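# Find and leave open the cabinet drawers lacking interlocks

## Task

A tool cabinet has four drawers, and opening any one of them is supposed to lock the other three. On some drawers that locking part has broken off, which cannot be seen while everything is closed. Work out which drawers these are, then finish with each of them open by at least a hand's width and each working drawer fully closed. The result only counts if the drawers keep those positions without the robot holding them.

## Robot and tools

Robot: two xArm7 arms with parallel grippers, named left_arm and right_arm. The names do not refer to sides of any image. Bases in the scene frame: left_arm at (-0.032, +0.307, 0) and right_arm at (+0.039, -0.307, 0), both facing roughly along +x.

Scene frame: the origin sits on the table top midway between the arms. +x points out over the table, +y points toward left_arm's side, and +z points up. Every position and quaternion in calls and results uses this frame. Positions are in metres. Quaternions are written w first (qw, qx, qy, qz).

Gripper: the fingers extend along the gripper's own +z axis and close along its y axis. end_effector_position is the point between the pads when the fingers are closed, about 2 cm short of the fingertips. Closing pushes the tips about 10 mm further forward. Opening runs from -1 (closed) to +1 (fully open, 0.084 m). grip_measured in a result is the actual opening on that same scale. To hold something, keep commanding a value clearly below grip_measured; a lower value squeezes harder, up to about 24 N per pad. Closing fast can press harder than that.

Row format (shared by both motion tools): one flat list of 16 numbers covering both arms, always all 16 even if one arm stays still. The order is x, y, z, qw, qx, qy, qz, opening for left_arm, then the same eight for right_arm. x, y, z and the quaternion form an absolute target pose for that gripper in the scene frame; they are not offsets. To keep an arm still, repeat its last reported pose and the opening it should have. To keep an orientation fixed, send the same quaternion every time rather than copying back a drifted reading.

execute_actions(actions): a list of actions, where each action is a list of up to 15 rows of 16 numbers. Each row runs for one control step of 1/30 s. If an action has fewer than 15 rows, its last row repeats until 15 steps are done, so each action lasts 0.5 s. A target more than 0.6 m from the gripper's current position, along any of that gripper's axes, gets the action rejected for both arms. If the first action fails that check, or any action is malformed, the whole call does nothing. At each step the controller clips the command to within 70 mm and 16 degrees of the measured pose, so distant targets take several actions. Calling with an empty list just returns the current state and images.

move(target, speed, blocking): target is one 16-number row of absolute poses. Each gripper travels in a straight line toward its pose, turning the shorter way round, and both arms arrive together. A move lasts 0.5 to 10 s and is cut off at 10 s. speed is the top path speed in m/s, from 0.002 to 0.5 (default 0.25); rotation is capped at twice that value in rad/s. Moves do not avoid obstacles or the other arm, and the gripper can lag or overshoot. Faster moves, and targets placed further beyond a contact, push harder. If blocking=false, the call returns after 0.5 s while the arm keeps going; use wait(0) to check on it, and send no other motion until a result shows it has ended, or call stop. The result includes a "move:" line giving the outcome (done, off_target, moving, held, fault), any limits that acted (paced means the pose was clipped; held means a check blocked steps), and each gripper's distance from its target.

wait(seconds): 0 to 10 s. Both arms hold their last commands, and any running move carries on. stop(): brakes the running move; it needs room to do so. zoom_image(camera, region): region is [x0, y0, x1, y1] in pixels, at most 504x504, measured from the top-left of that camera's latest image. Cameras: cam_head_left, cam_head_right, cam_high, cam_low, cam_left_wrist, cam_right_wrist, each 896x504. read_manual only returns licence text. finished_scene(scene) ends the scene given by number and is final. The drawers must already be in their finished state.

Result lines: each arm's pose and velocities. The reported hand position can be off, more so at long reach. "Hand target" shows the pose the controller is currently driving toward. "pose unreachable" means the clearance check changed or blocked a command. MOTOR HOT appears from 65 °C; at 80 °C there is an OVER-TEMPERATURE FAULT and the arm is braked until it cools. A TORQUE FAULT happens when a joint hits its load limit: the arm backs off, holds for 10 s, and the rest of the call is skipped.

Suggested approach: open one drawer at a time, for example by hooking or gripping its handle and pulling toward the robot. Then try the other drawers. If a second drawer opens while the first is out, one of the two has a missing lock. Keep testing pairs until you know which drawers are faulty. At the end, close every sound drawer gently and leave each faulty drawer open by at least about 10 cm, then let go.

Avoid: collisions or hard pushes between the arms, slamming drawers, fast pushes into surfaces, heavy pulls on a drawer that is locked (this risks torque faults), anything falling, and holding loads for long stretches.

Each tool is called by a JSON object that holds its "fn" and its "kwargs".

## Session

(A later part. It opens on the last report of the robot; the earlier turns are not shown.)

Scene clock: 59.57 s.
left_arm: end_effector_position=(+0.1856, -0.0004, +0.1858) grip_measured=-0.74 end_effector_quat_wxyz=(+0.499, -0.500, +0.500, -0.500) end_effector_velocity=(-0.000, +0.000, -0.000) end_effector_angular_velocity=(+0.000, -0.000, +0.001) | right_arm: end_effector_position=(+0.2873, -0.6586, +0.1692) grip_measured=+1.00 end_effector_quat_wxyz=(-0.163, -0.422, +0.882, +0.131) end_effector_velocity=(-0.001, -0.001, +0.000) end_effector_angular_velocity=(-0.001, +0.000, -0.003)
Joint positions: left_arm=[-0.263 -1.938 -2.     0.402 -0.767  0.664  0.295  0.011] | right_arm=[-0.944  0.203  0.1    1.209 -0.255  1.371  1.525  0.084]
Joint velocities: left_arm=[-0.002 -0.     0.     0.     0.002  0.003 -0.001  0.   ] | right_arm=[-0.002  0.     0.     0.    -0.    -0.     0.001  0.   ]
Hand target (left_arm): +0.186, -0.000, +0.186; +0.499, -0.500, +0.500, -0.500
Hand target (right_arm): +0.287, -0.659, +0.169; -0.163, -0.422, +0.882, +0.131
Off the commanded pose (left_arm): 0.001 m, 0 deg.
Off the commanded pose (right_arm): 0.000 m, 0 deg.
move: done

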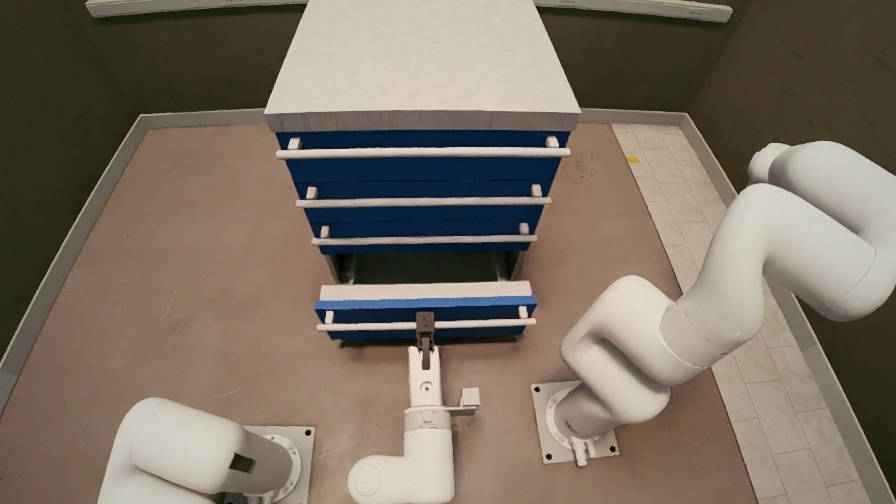

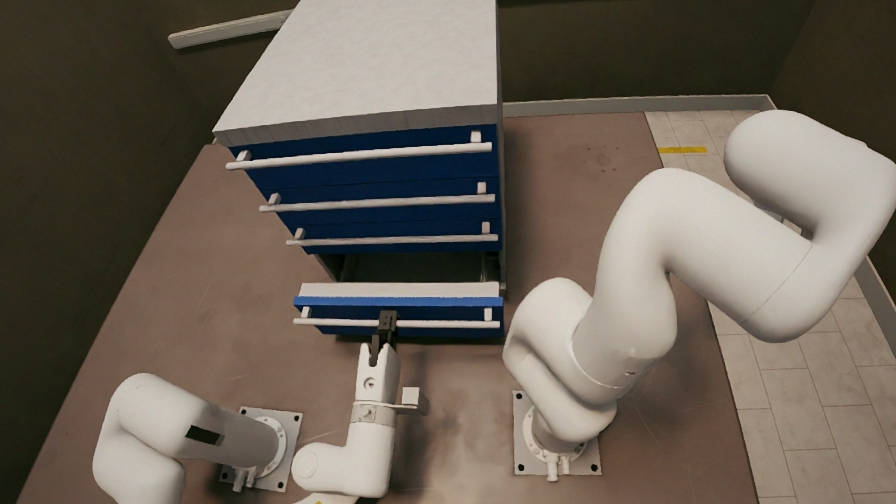

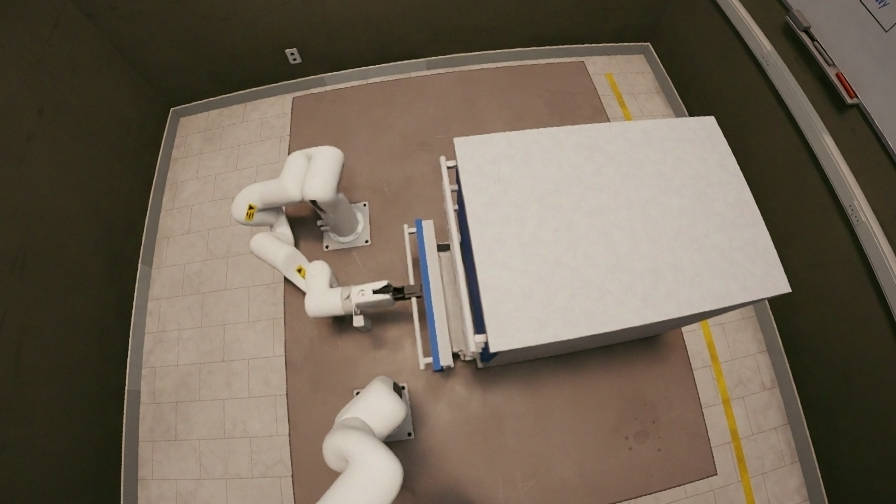

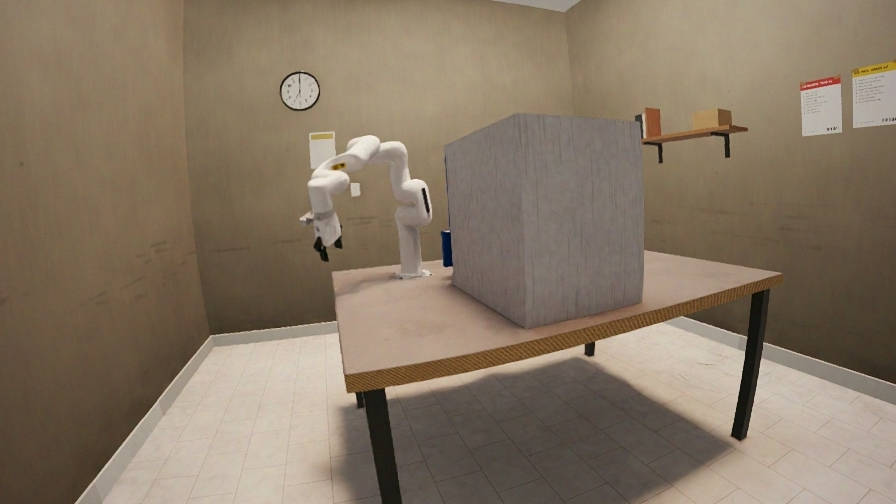

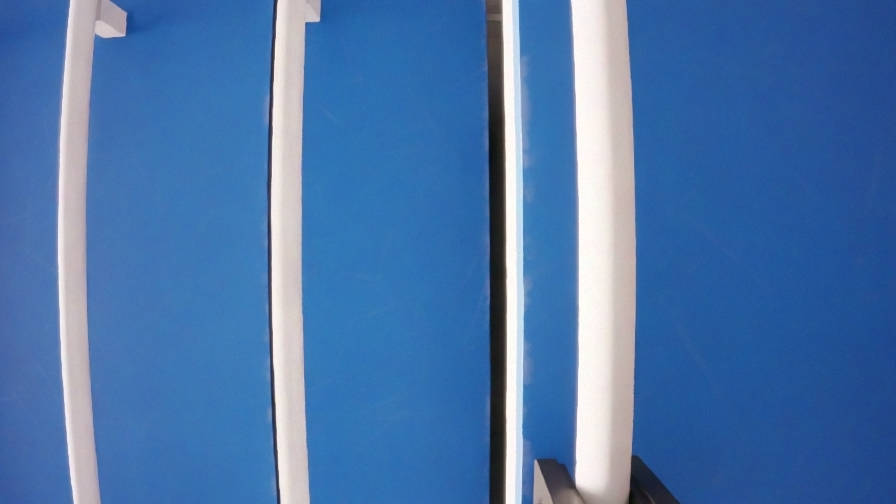

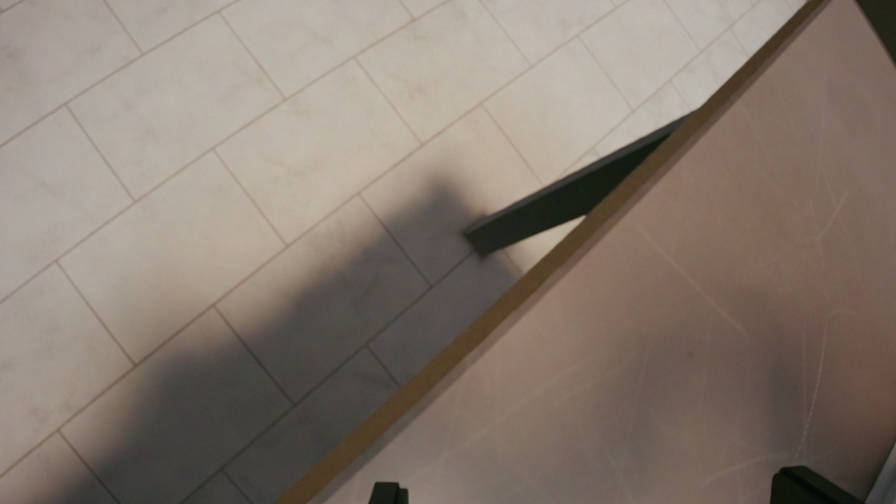

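{"fn": "execute_actions", "kwargs": {"actions": [[[0.1856,0,0.186,-0.5,0.5,-0.5,0.5,-0.3,0.2873,-0.6586,0.1692,-0.163,-0.422,0.882,0.131,1]]]}}

{"fn": "move", "kwargs": {"target": [0.147,0.0,0.19,-0.5,0.5,-0.5,0.5,-0.3,0.2873,-0.6586,0.1692,-0.163,-0.422,0.882,0.131,1], "speed": 0.15}}

{"fn": "move", "kwargs": {"target": [0.15,0.0,0.286,-0.5,0.5,-0.5,0.5,-0.3,0.2873,-0.6586,0.1692,-0.163,-0.422,0.882,0.131,1], "speed": 0.2}}

Scene clock: 100.87 s.
left_arm: end_effector_position=(+0.1856, -0.0000, +0.1862) grip_measured=-0.32 end_effector_quat_wxyz=(+0.500, -0.500, +0.500, -0.500) end_effector_velocity=(+0.000, +0.000, -0.001) end_effector_angular_velocity=(+0.002, +0.001, +0.001) | right_arm: end_effector_position=(+0.2873, -0.6586, +0.1692) grip_measured=+1.00 end_effector_quat_wxyz=(-0.163, -0.422, +0.882, +0.131) end_effector_velocity=(-0.001, -0.000, +0.000) end_effector_angular_velocity=(+0.000, +0.001, -0.002)
Joint positions: left_arm=[-0.265 -1.938 -2.     0.401 -0.765  0.664  0.294  0.03 ] | right_arm=[-0.944  0.203  0.1    1.209 -0.255  1.371  1.525  0.084]
Joint velocities: left_arm=[ 0.001  0.001 -0.002  0.001 -0.     0.001 -0.     0.   ] | right_arm=[-0.001  0.     0.     0.    -0.     0.001  0.001 -0.   ]
Hand target (left_arm): +0.186, -0.000, +0.186; +0.500, -0.500, +0.500, -0.500
Hand target (right_arm): +0.287, -0.659, +0.169; -0.163, -0.422, +0.882, +0.131
Off the commanded pose (left_arm): 0.000 m, 0 deg.
Off the commanded pose (right_arm): 0.000 m, 0 deg.

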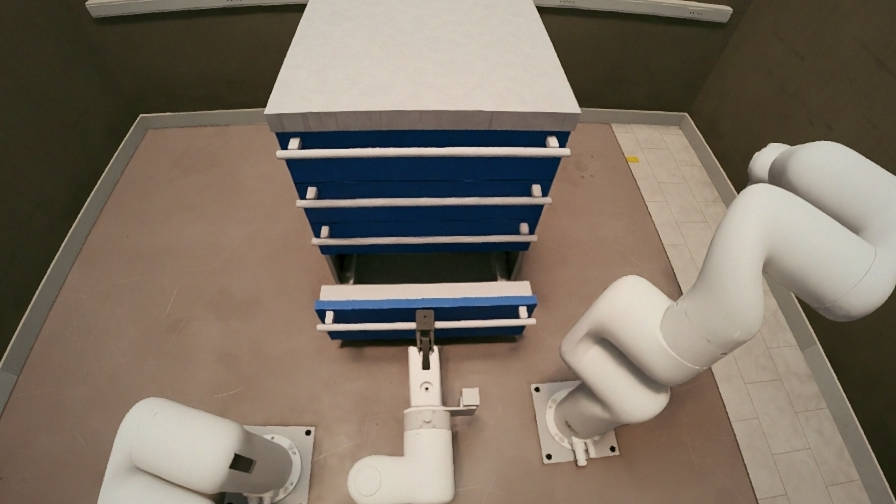

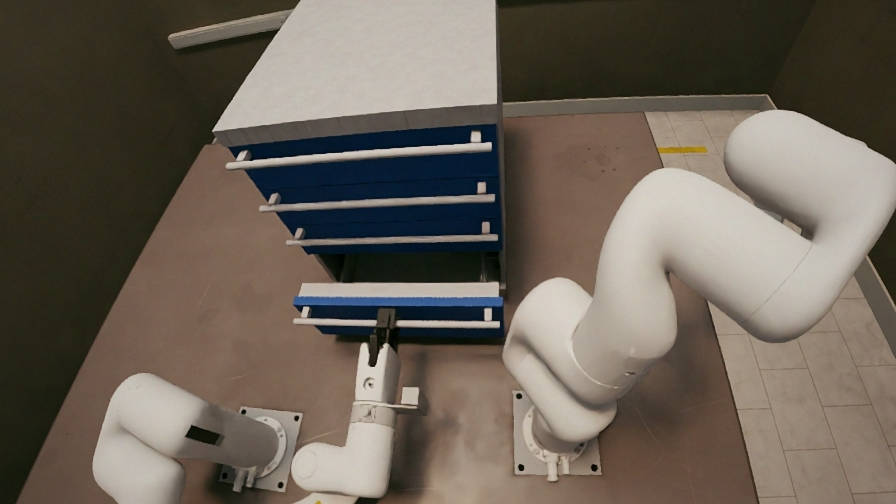

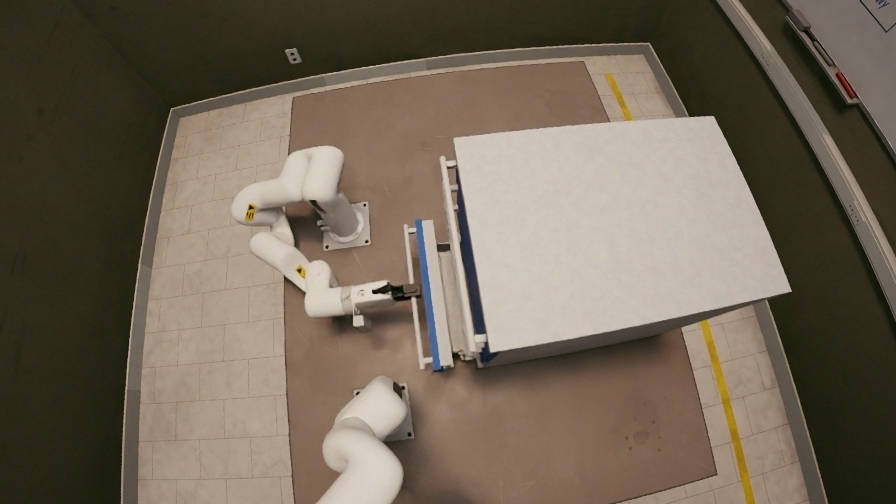

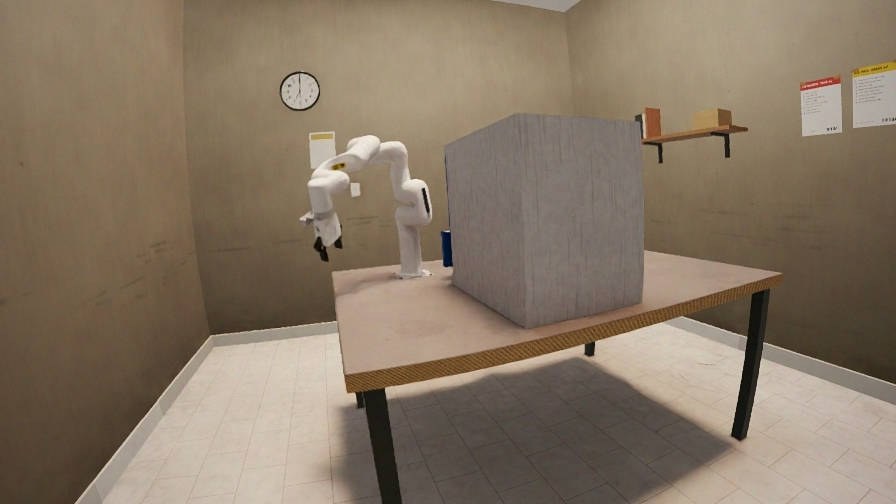

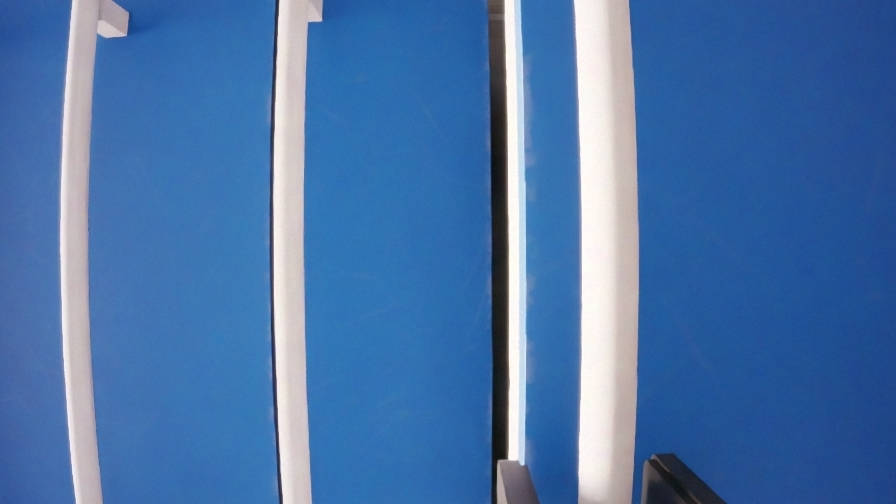

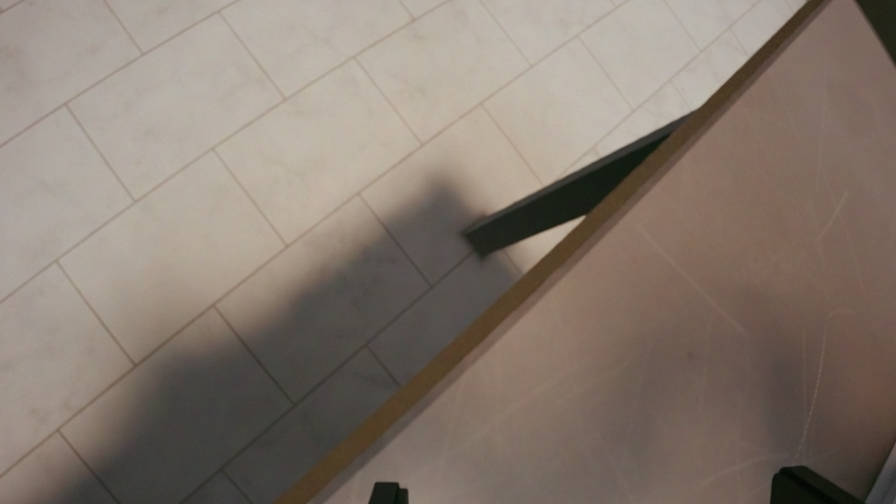

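Scene clock: 101.63 s.
left_arm: end_effector_position=(+0.1475, +0.0002, +0.1899) grip_measured=-0.32 end_effector_quat_wxyz=(+0.500, -0.500, +0.500, -0.500) end_effector_velocity=(-0.000, +0.000, -0.000) end_effector_angular_velocity=(+0.000, -0.000, +0.003) | right_arm: end_effector_position=(+0.2873, -0.6586, +0.1692) grip_measured=+1.00 end_effector_quat_wxyz=(-0.163, -0.422, +0.882, +0.131) end_effector_velocity=(+0.001, +0.000, +0.000) end_effector_angular_velocity=(-0.000, -0.001, +0.001)
Joint positions: left_arm=[-0.391 -1.935 -1.958  0.417 -0.674  0.809  0.256  0.03 ] | right_arm=[-0.944  0.203  0.1    1.209 -0.255  1.371  1.525  0.084]
Joint velocities: left_arm=[-0.001 -0.     0.     0.001  0.002  0.004 -0.001  0.   ] | right_arm=[ 0.001  0.     0.     0.001  0.    -0.    -0.    -0.   ]
Hand target (left_arm): +0.147, -0.000, +0.190; +0.500, -0.500, +0.500, -0.500
Hand target (right_arm): +0.287, -0.659, +0.169; -0.163, -0.422, +0.882, +0.131
Off the commanded pose (left_arm): 0.001 m, 0 deg.
Off the commanded pose (right_arm): 0.000 m, 0 deg.
move: done

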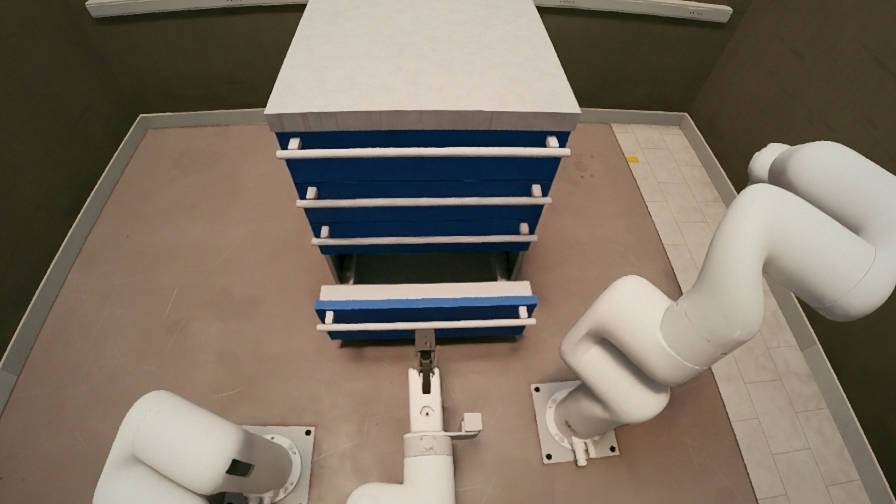

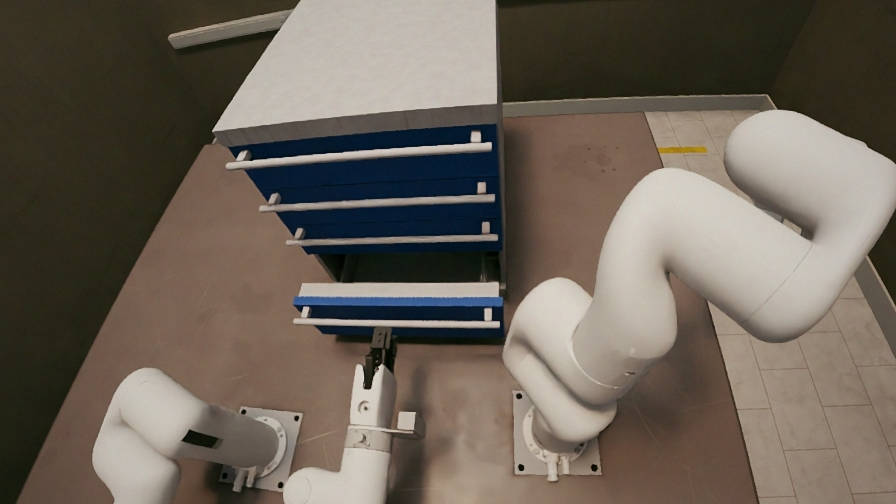

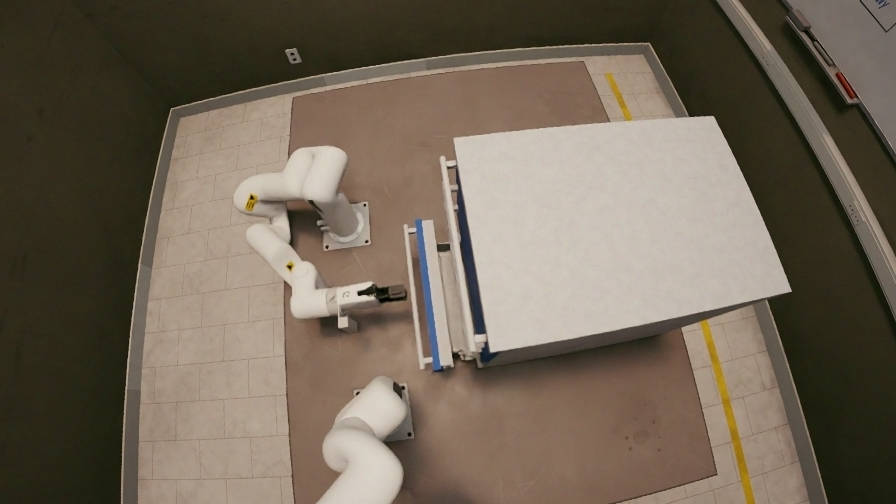

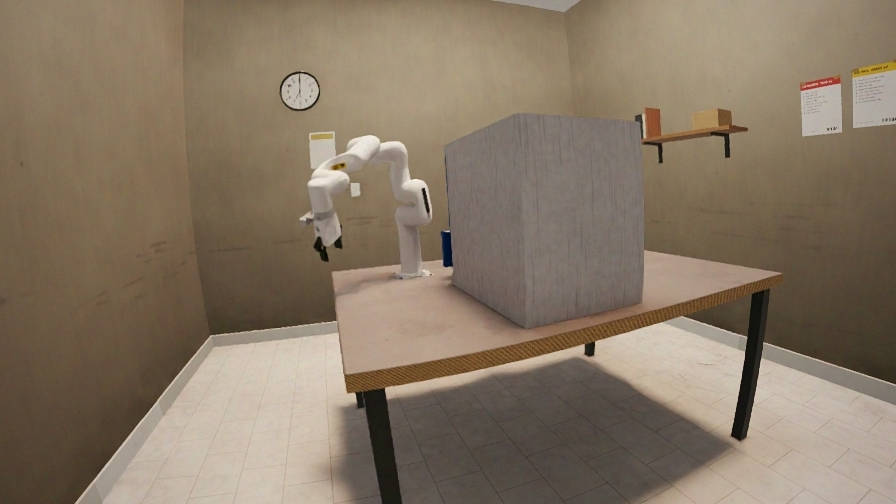

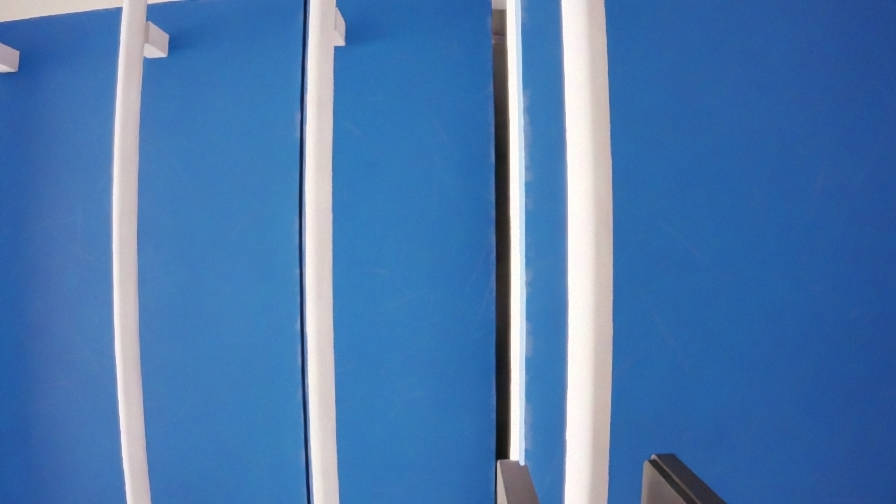

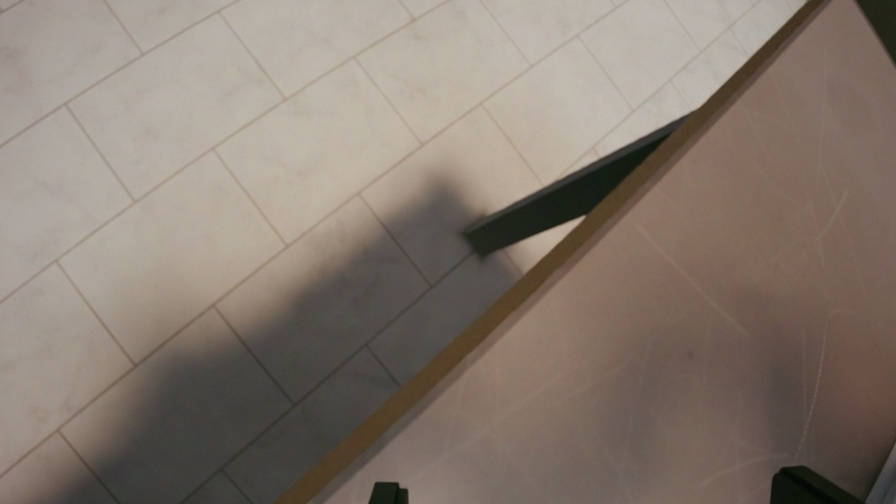

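Scene clock: 102.53 s.
left_arm: end_effector_position=(+0.1498, -0.0001, +0.2852) grip_measured=-0.32 end_effector_quat_wxyz=(+0.500, -0.500, +0.500, -0.500) end_effector_velocity=(+0.000, +0.001, +0.002) end_effector_angular_velocity=(-0.002, +0.001, +0.001) | right_arm: end_effector_position=(+0.2873, -0.6586, +0.1692) grip_measured=+1.00 end_effector_quat_wxyz=(-0.163, -0.422, +0.882, +0.131) end_effector_velocity=(+0.000, -0.000, +0.000) end_effector_angular_velocity=(-0.000, -0.000, +0.000)
Joint positions: left_arm=[-0.289 -1.965 -1.645  0.376 -0.597  0.763  0.503  0.03 ] | right_arm=[-0.944  0.203  0.1    1.209 -0.255  1.371  1.525  0.084]
Joint velocities: left_arm=[ 0.001 -0.     0.005 -0.002  0.    -0.     0.003 -0.   ] | right_arm=[-0. -0.  0.  0. -0. -0.  0. -0.]
Hand target (left_arm): +0.150, +0.000, +0.286; +0.500, -0.500, +0.500, -0.500
Hand target (right_arm): +0.287, -0.659, +0.169; -0.163, -0.422, +0.882, +0.131
Off the commanded pose (left_arm): 0.001 m, 0 deg.
Off the commanded pose (right_arm): 0.000 m, 0 deg.
move: done

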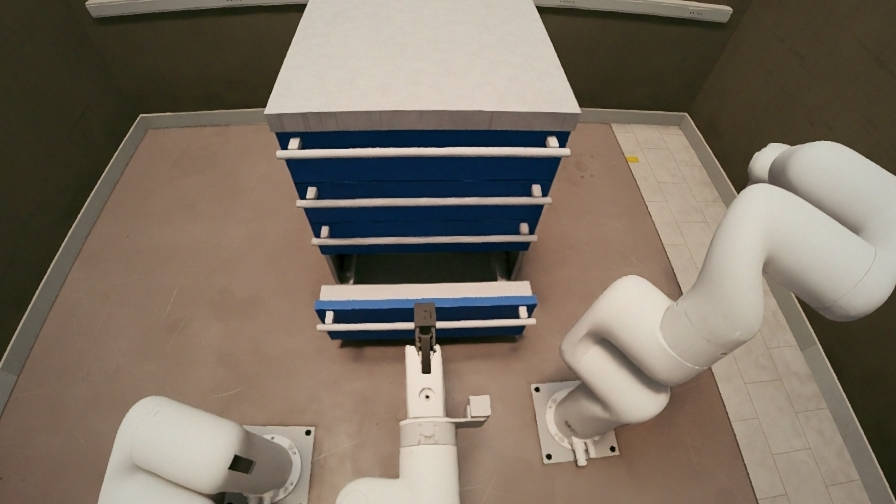

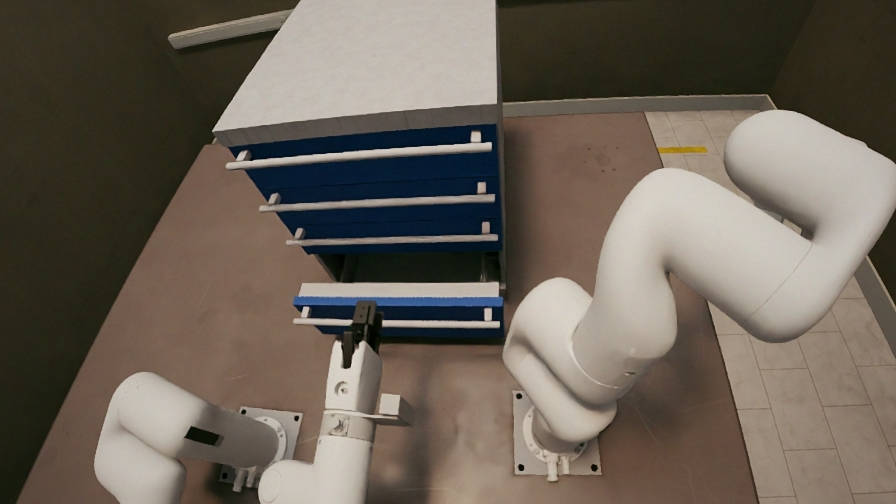

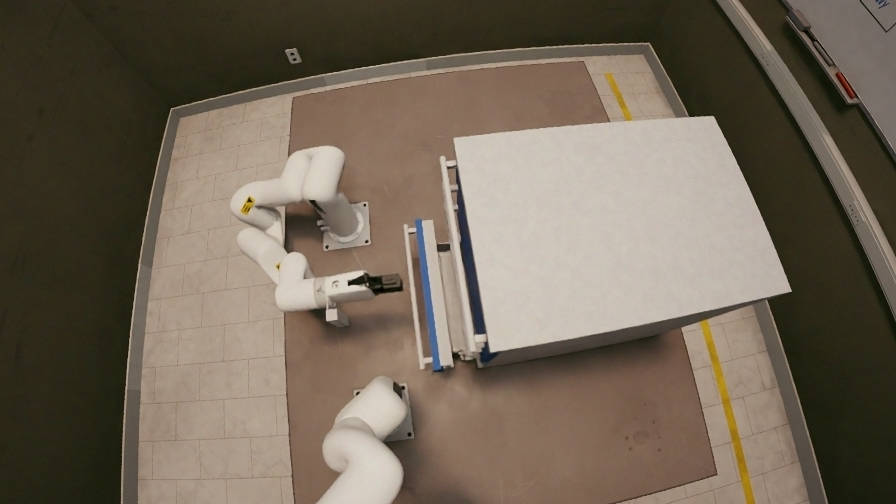

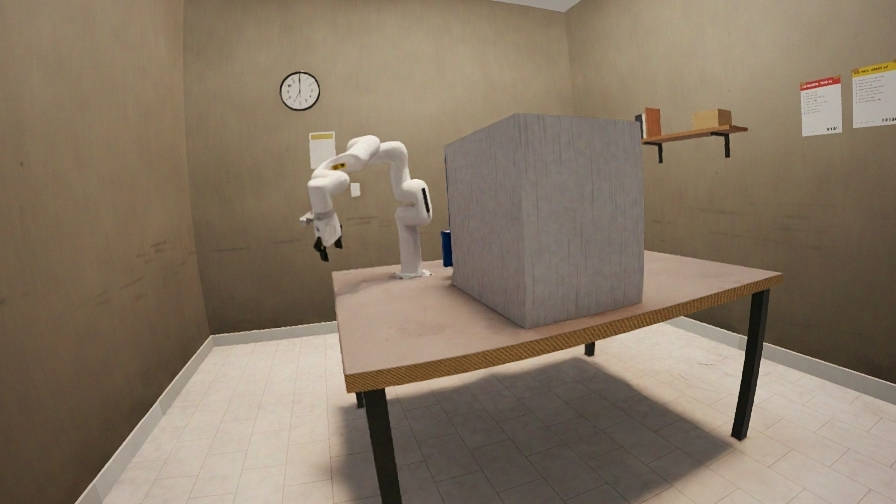

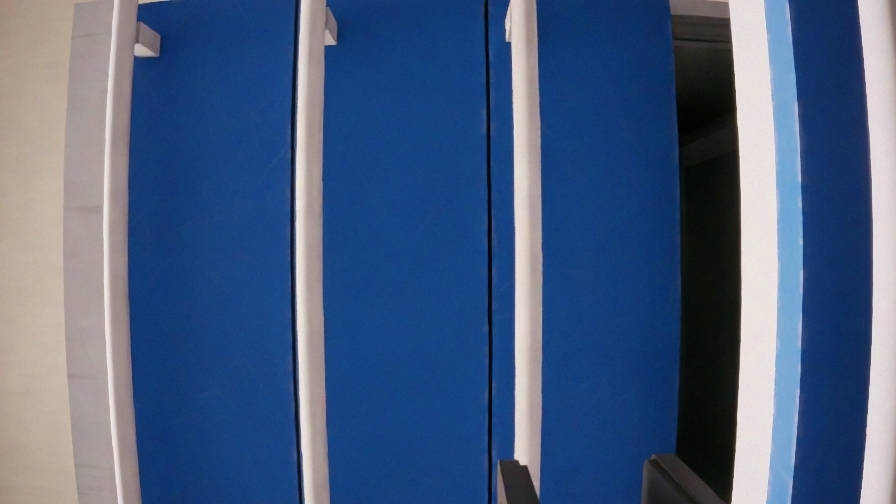

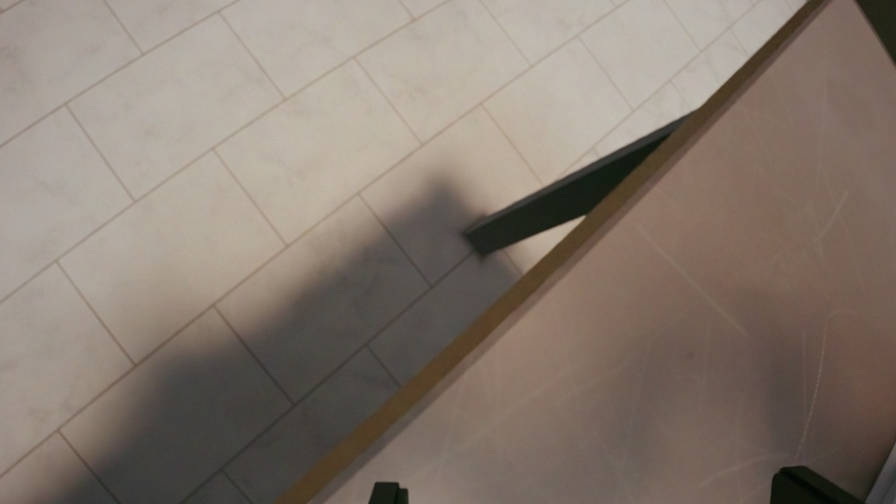

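{"fn": "zoom_image", "kwargs": {"camera": "cam_left_wrist", "region": [640, 0, 800, 180]}}

Region (640, 0, 800, 180) of cam_left_wrist's 896x504 image, scaled by 2.800, with more detail than that image has.

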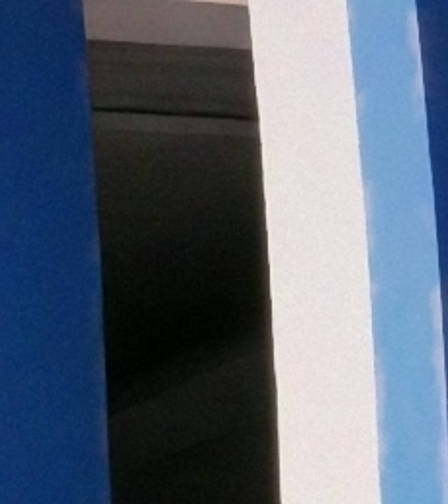

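Not conclusive yet; approach D3.

{"fn": "move", "kwargs": {"target": [0.301,0.0,0.286,-0.5,0.5,-0.5,0.5,-0.3,0.2873,-0.6586,0.1692,-0.163,-0.422,0.882,0.131,1], "speed": 0.15}}

Scene clock: 111.83 s.
left_arm: end_effector_position=(+0.3000, +0.0001, +0.2861) grip_measured=-0.32 end_effector_quat_wxyz=(+0.501, -0.499, +0.500, -0.500) end_effector_velocity=(+0.002, +0.002, +0.000) end_effector_angular_velocity=(+0.000, +0.000, +0.004) | right_arm: end_effector_position=(+0.2873, -0.6586, +0.1692) grip_measured=+1.00 end_effector_quat_wxyz=(-0.163, -0.422, +0.882, +0.131) end_effector_velocity=(+0.001, -0.000, +0.000) end_effector_angular_velocity=(-0.002, -0.001, +0.000)
Joint positions: left_arm=[ 0.357 -1.717 -1.693  0.433 -0.94   0.115  0.773  0.03 ] | right_arm=[-0.944  0.203  0.1    1.209 -0.255  1.371  1.525  0.084]
Joint velocities: left_arm=[ 0.005  0.003 -0.    -0.002 -0.001 -0.004  0.002  0.   ] | right_arm=[ 0.001  0.    -0.     0.001 -0.    -0.001  0.001 -0.   ]
Hand target (left_arm): +0.300, +0.000, +0.286; +0.501, -0.500, +0.500, -0.500
Hand target (right_arm): +0.287, -0.659, +0.169; -0.163, -0.422, +0.882, +0.131
Off the commanded pose (left_arm): 0.001 m, 0 deg.
Off the commanded pose (right_arm): 0.000 m, 0 deg.
move: done

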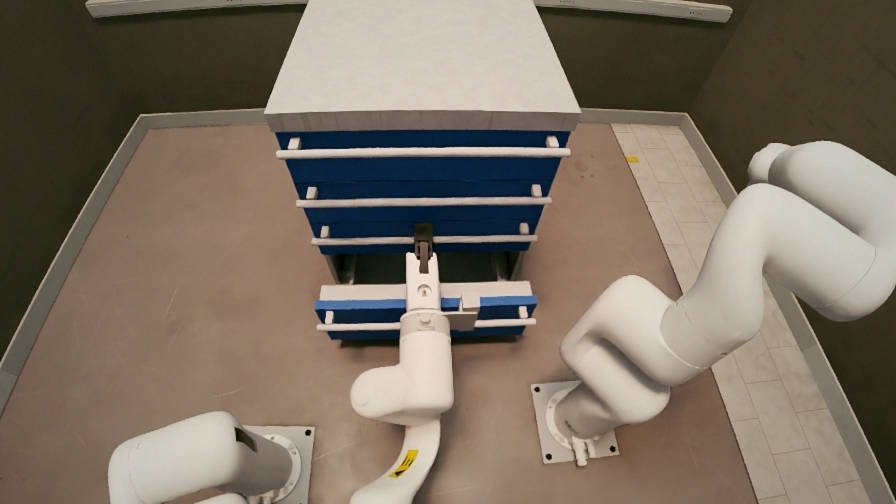

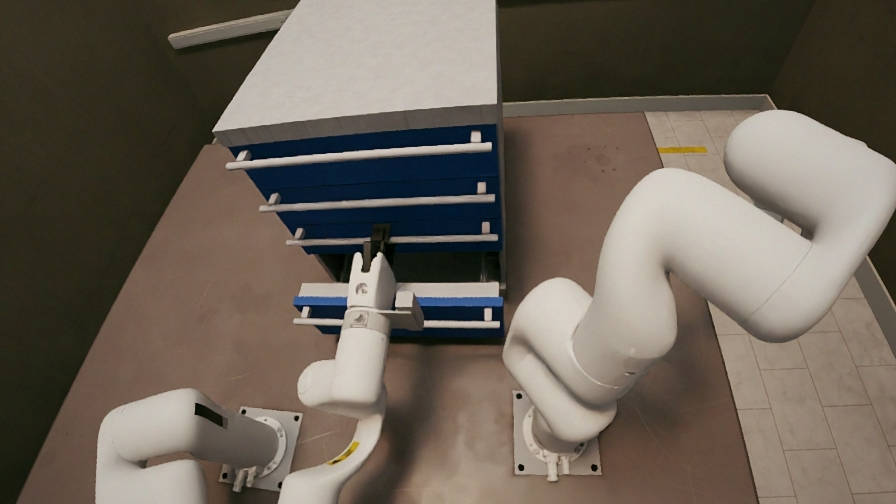

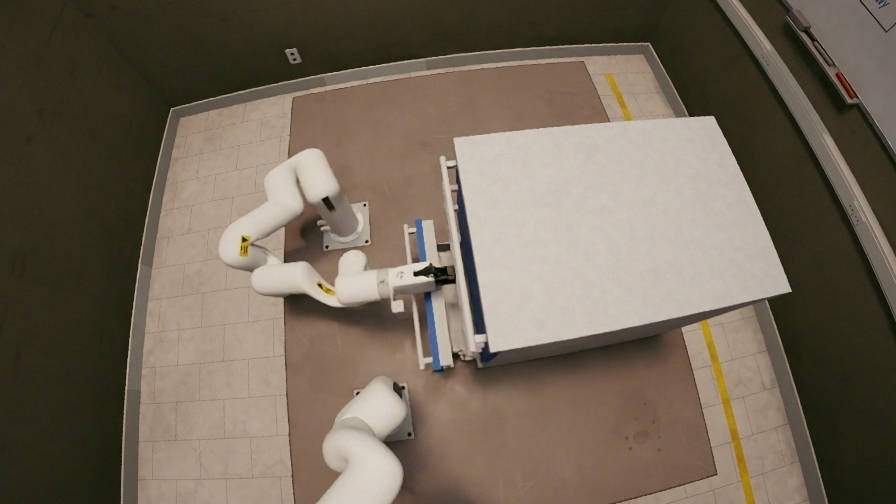

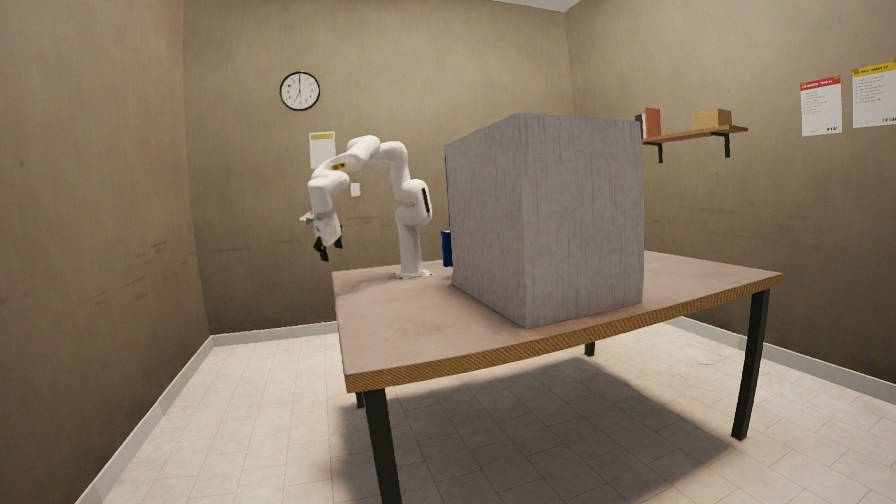

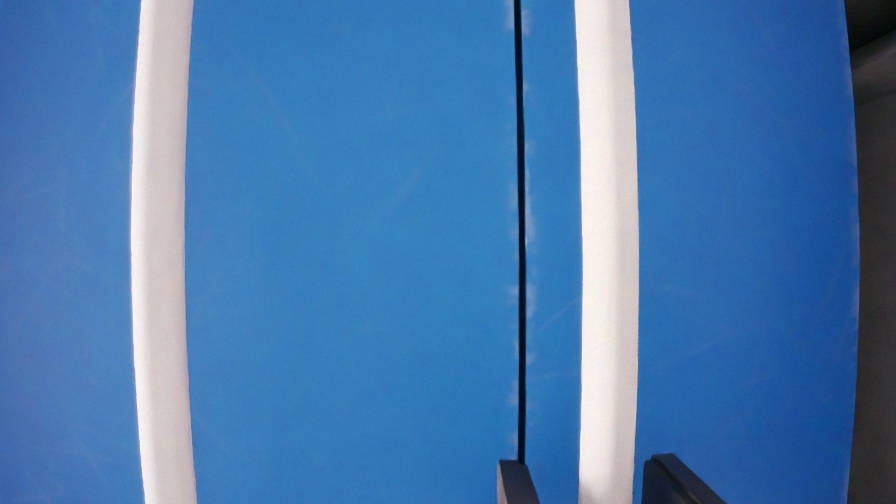

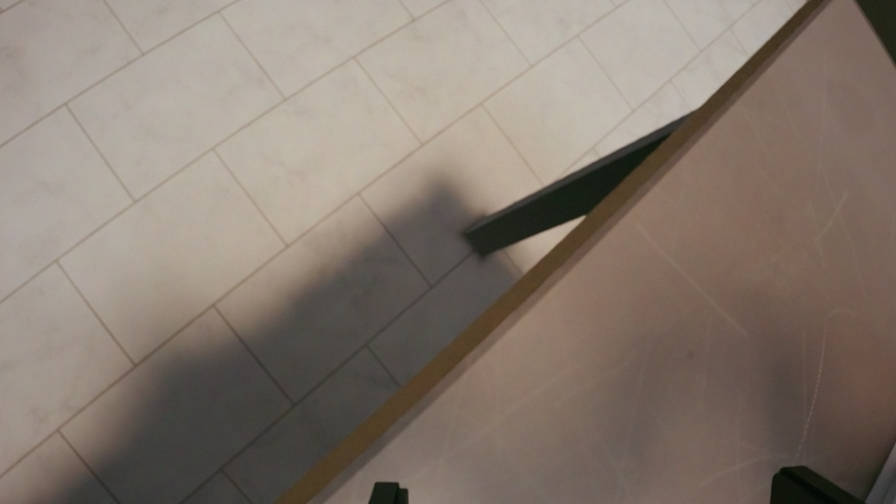

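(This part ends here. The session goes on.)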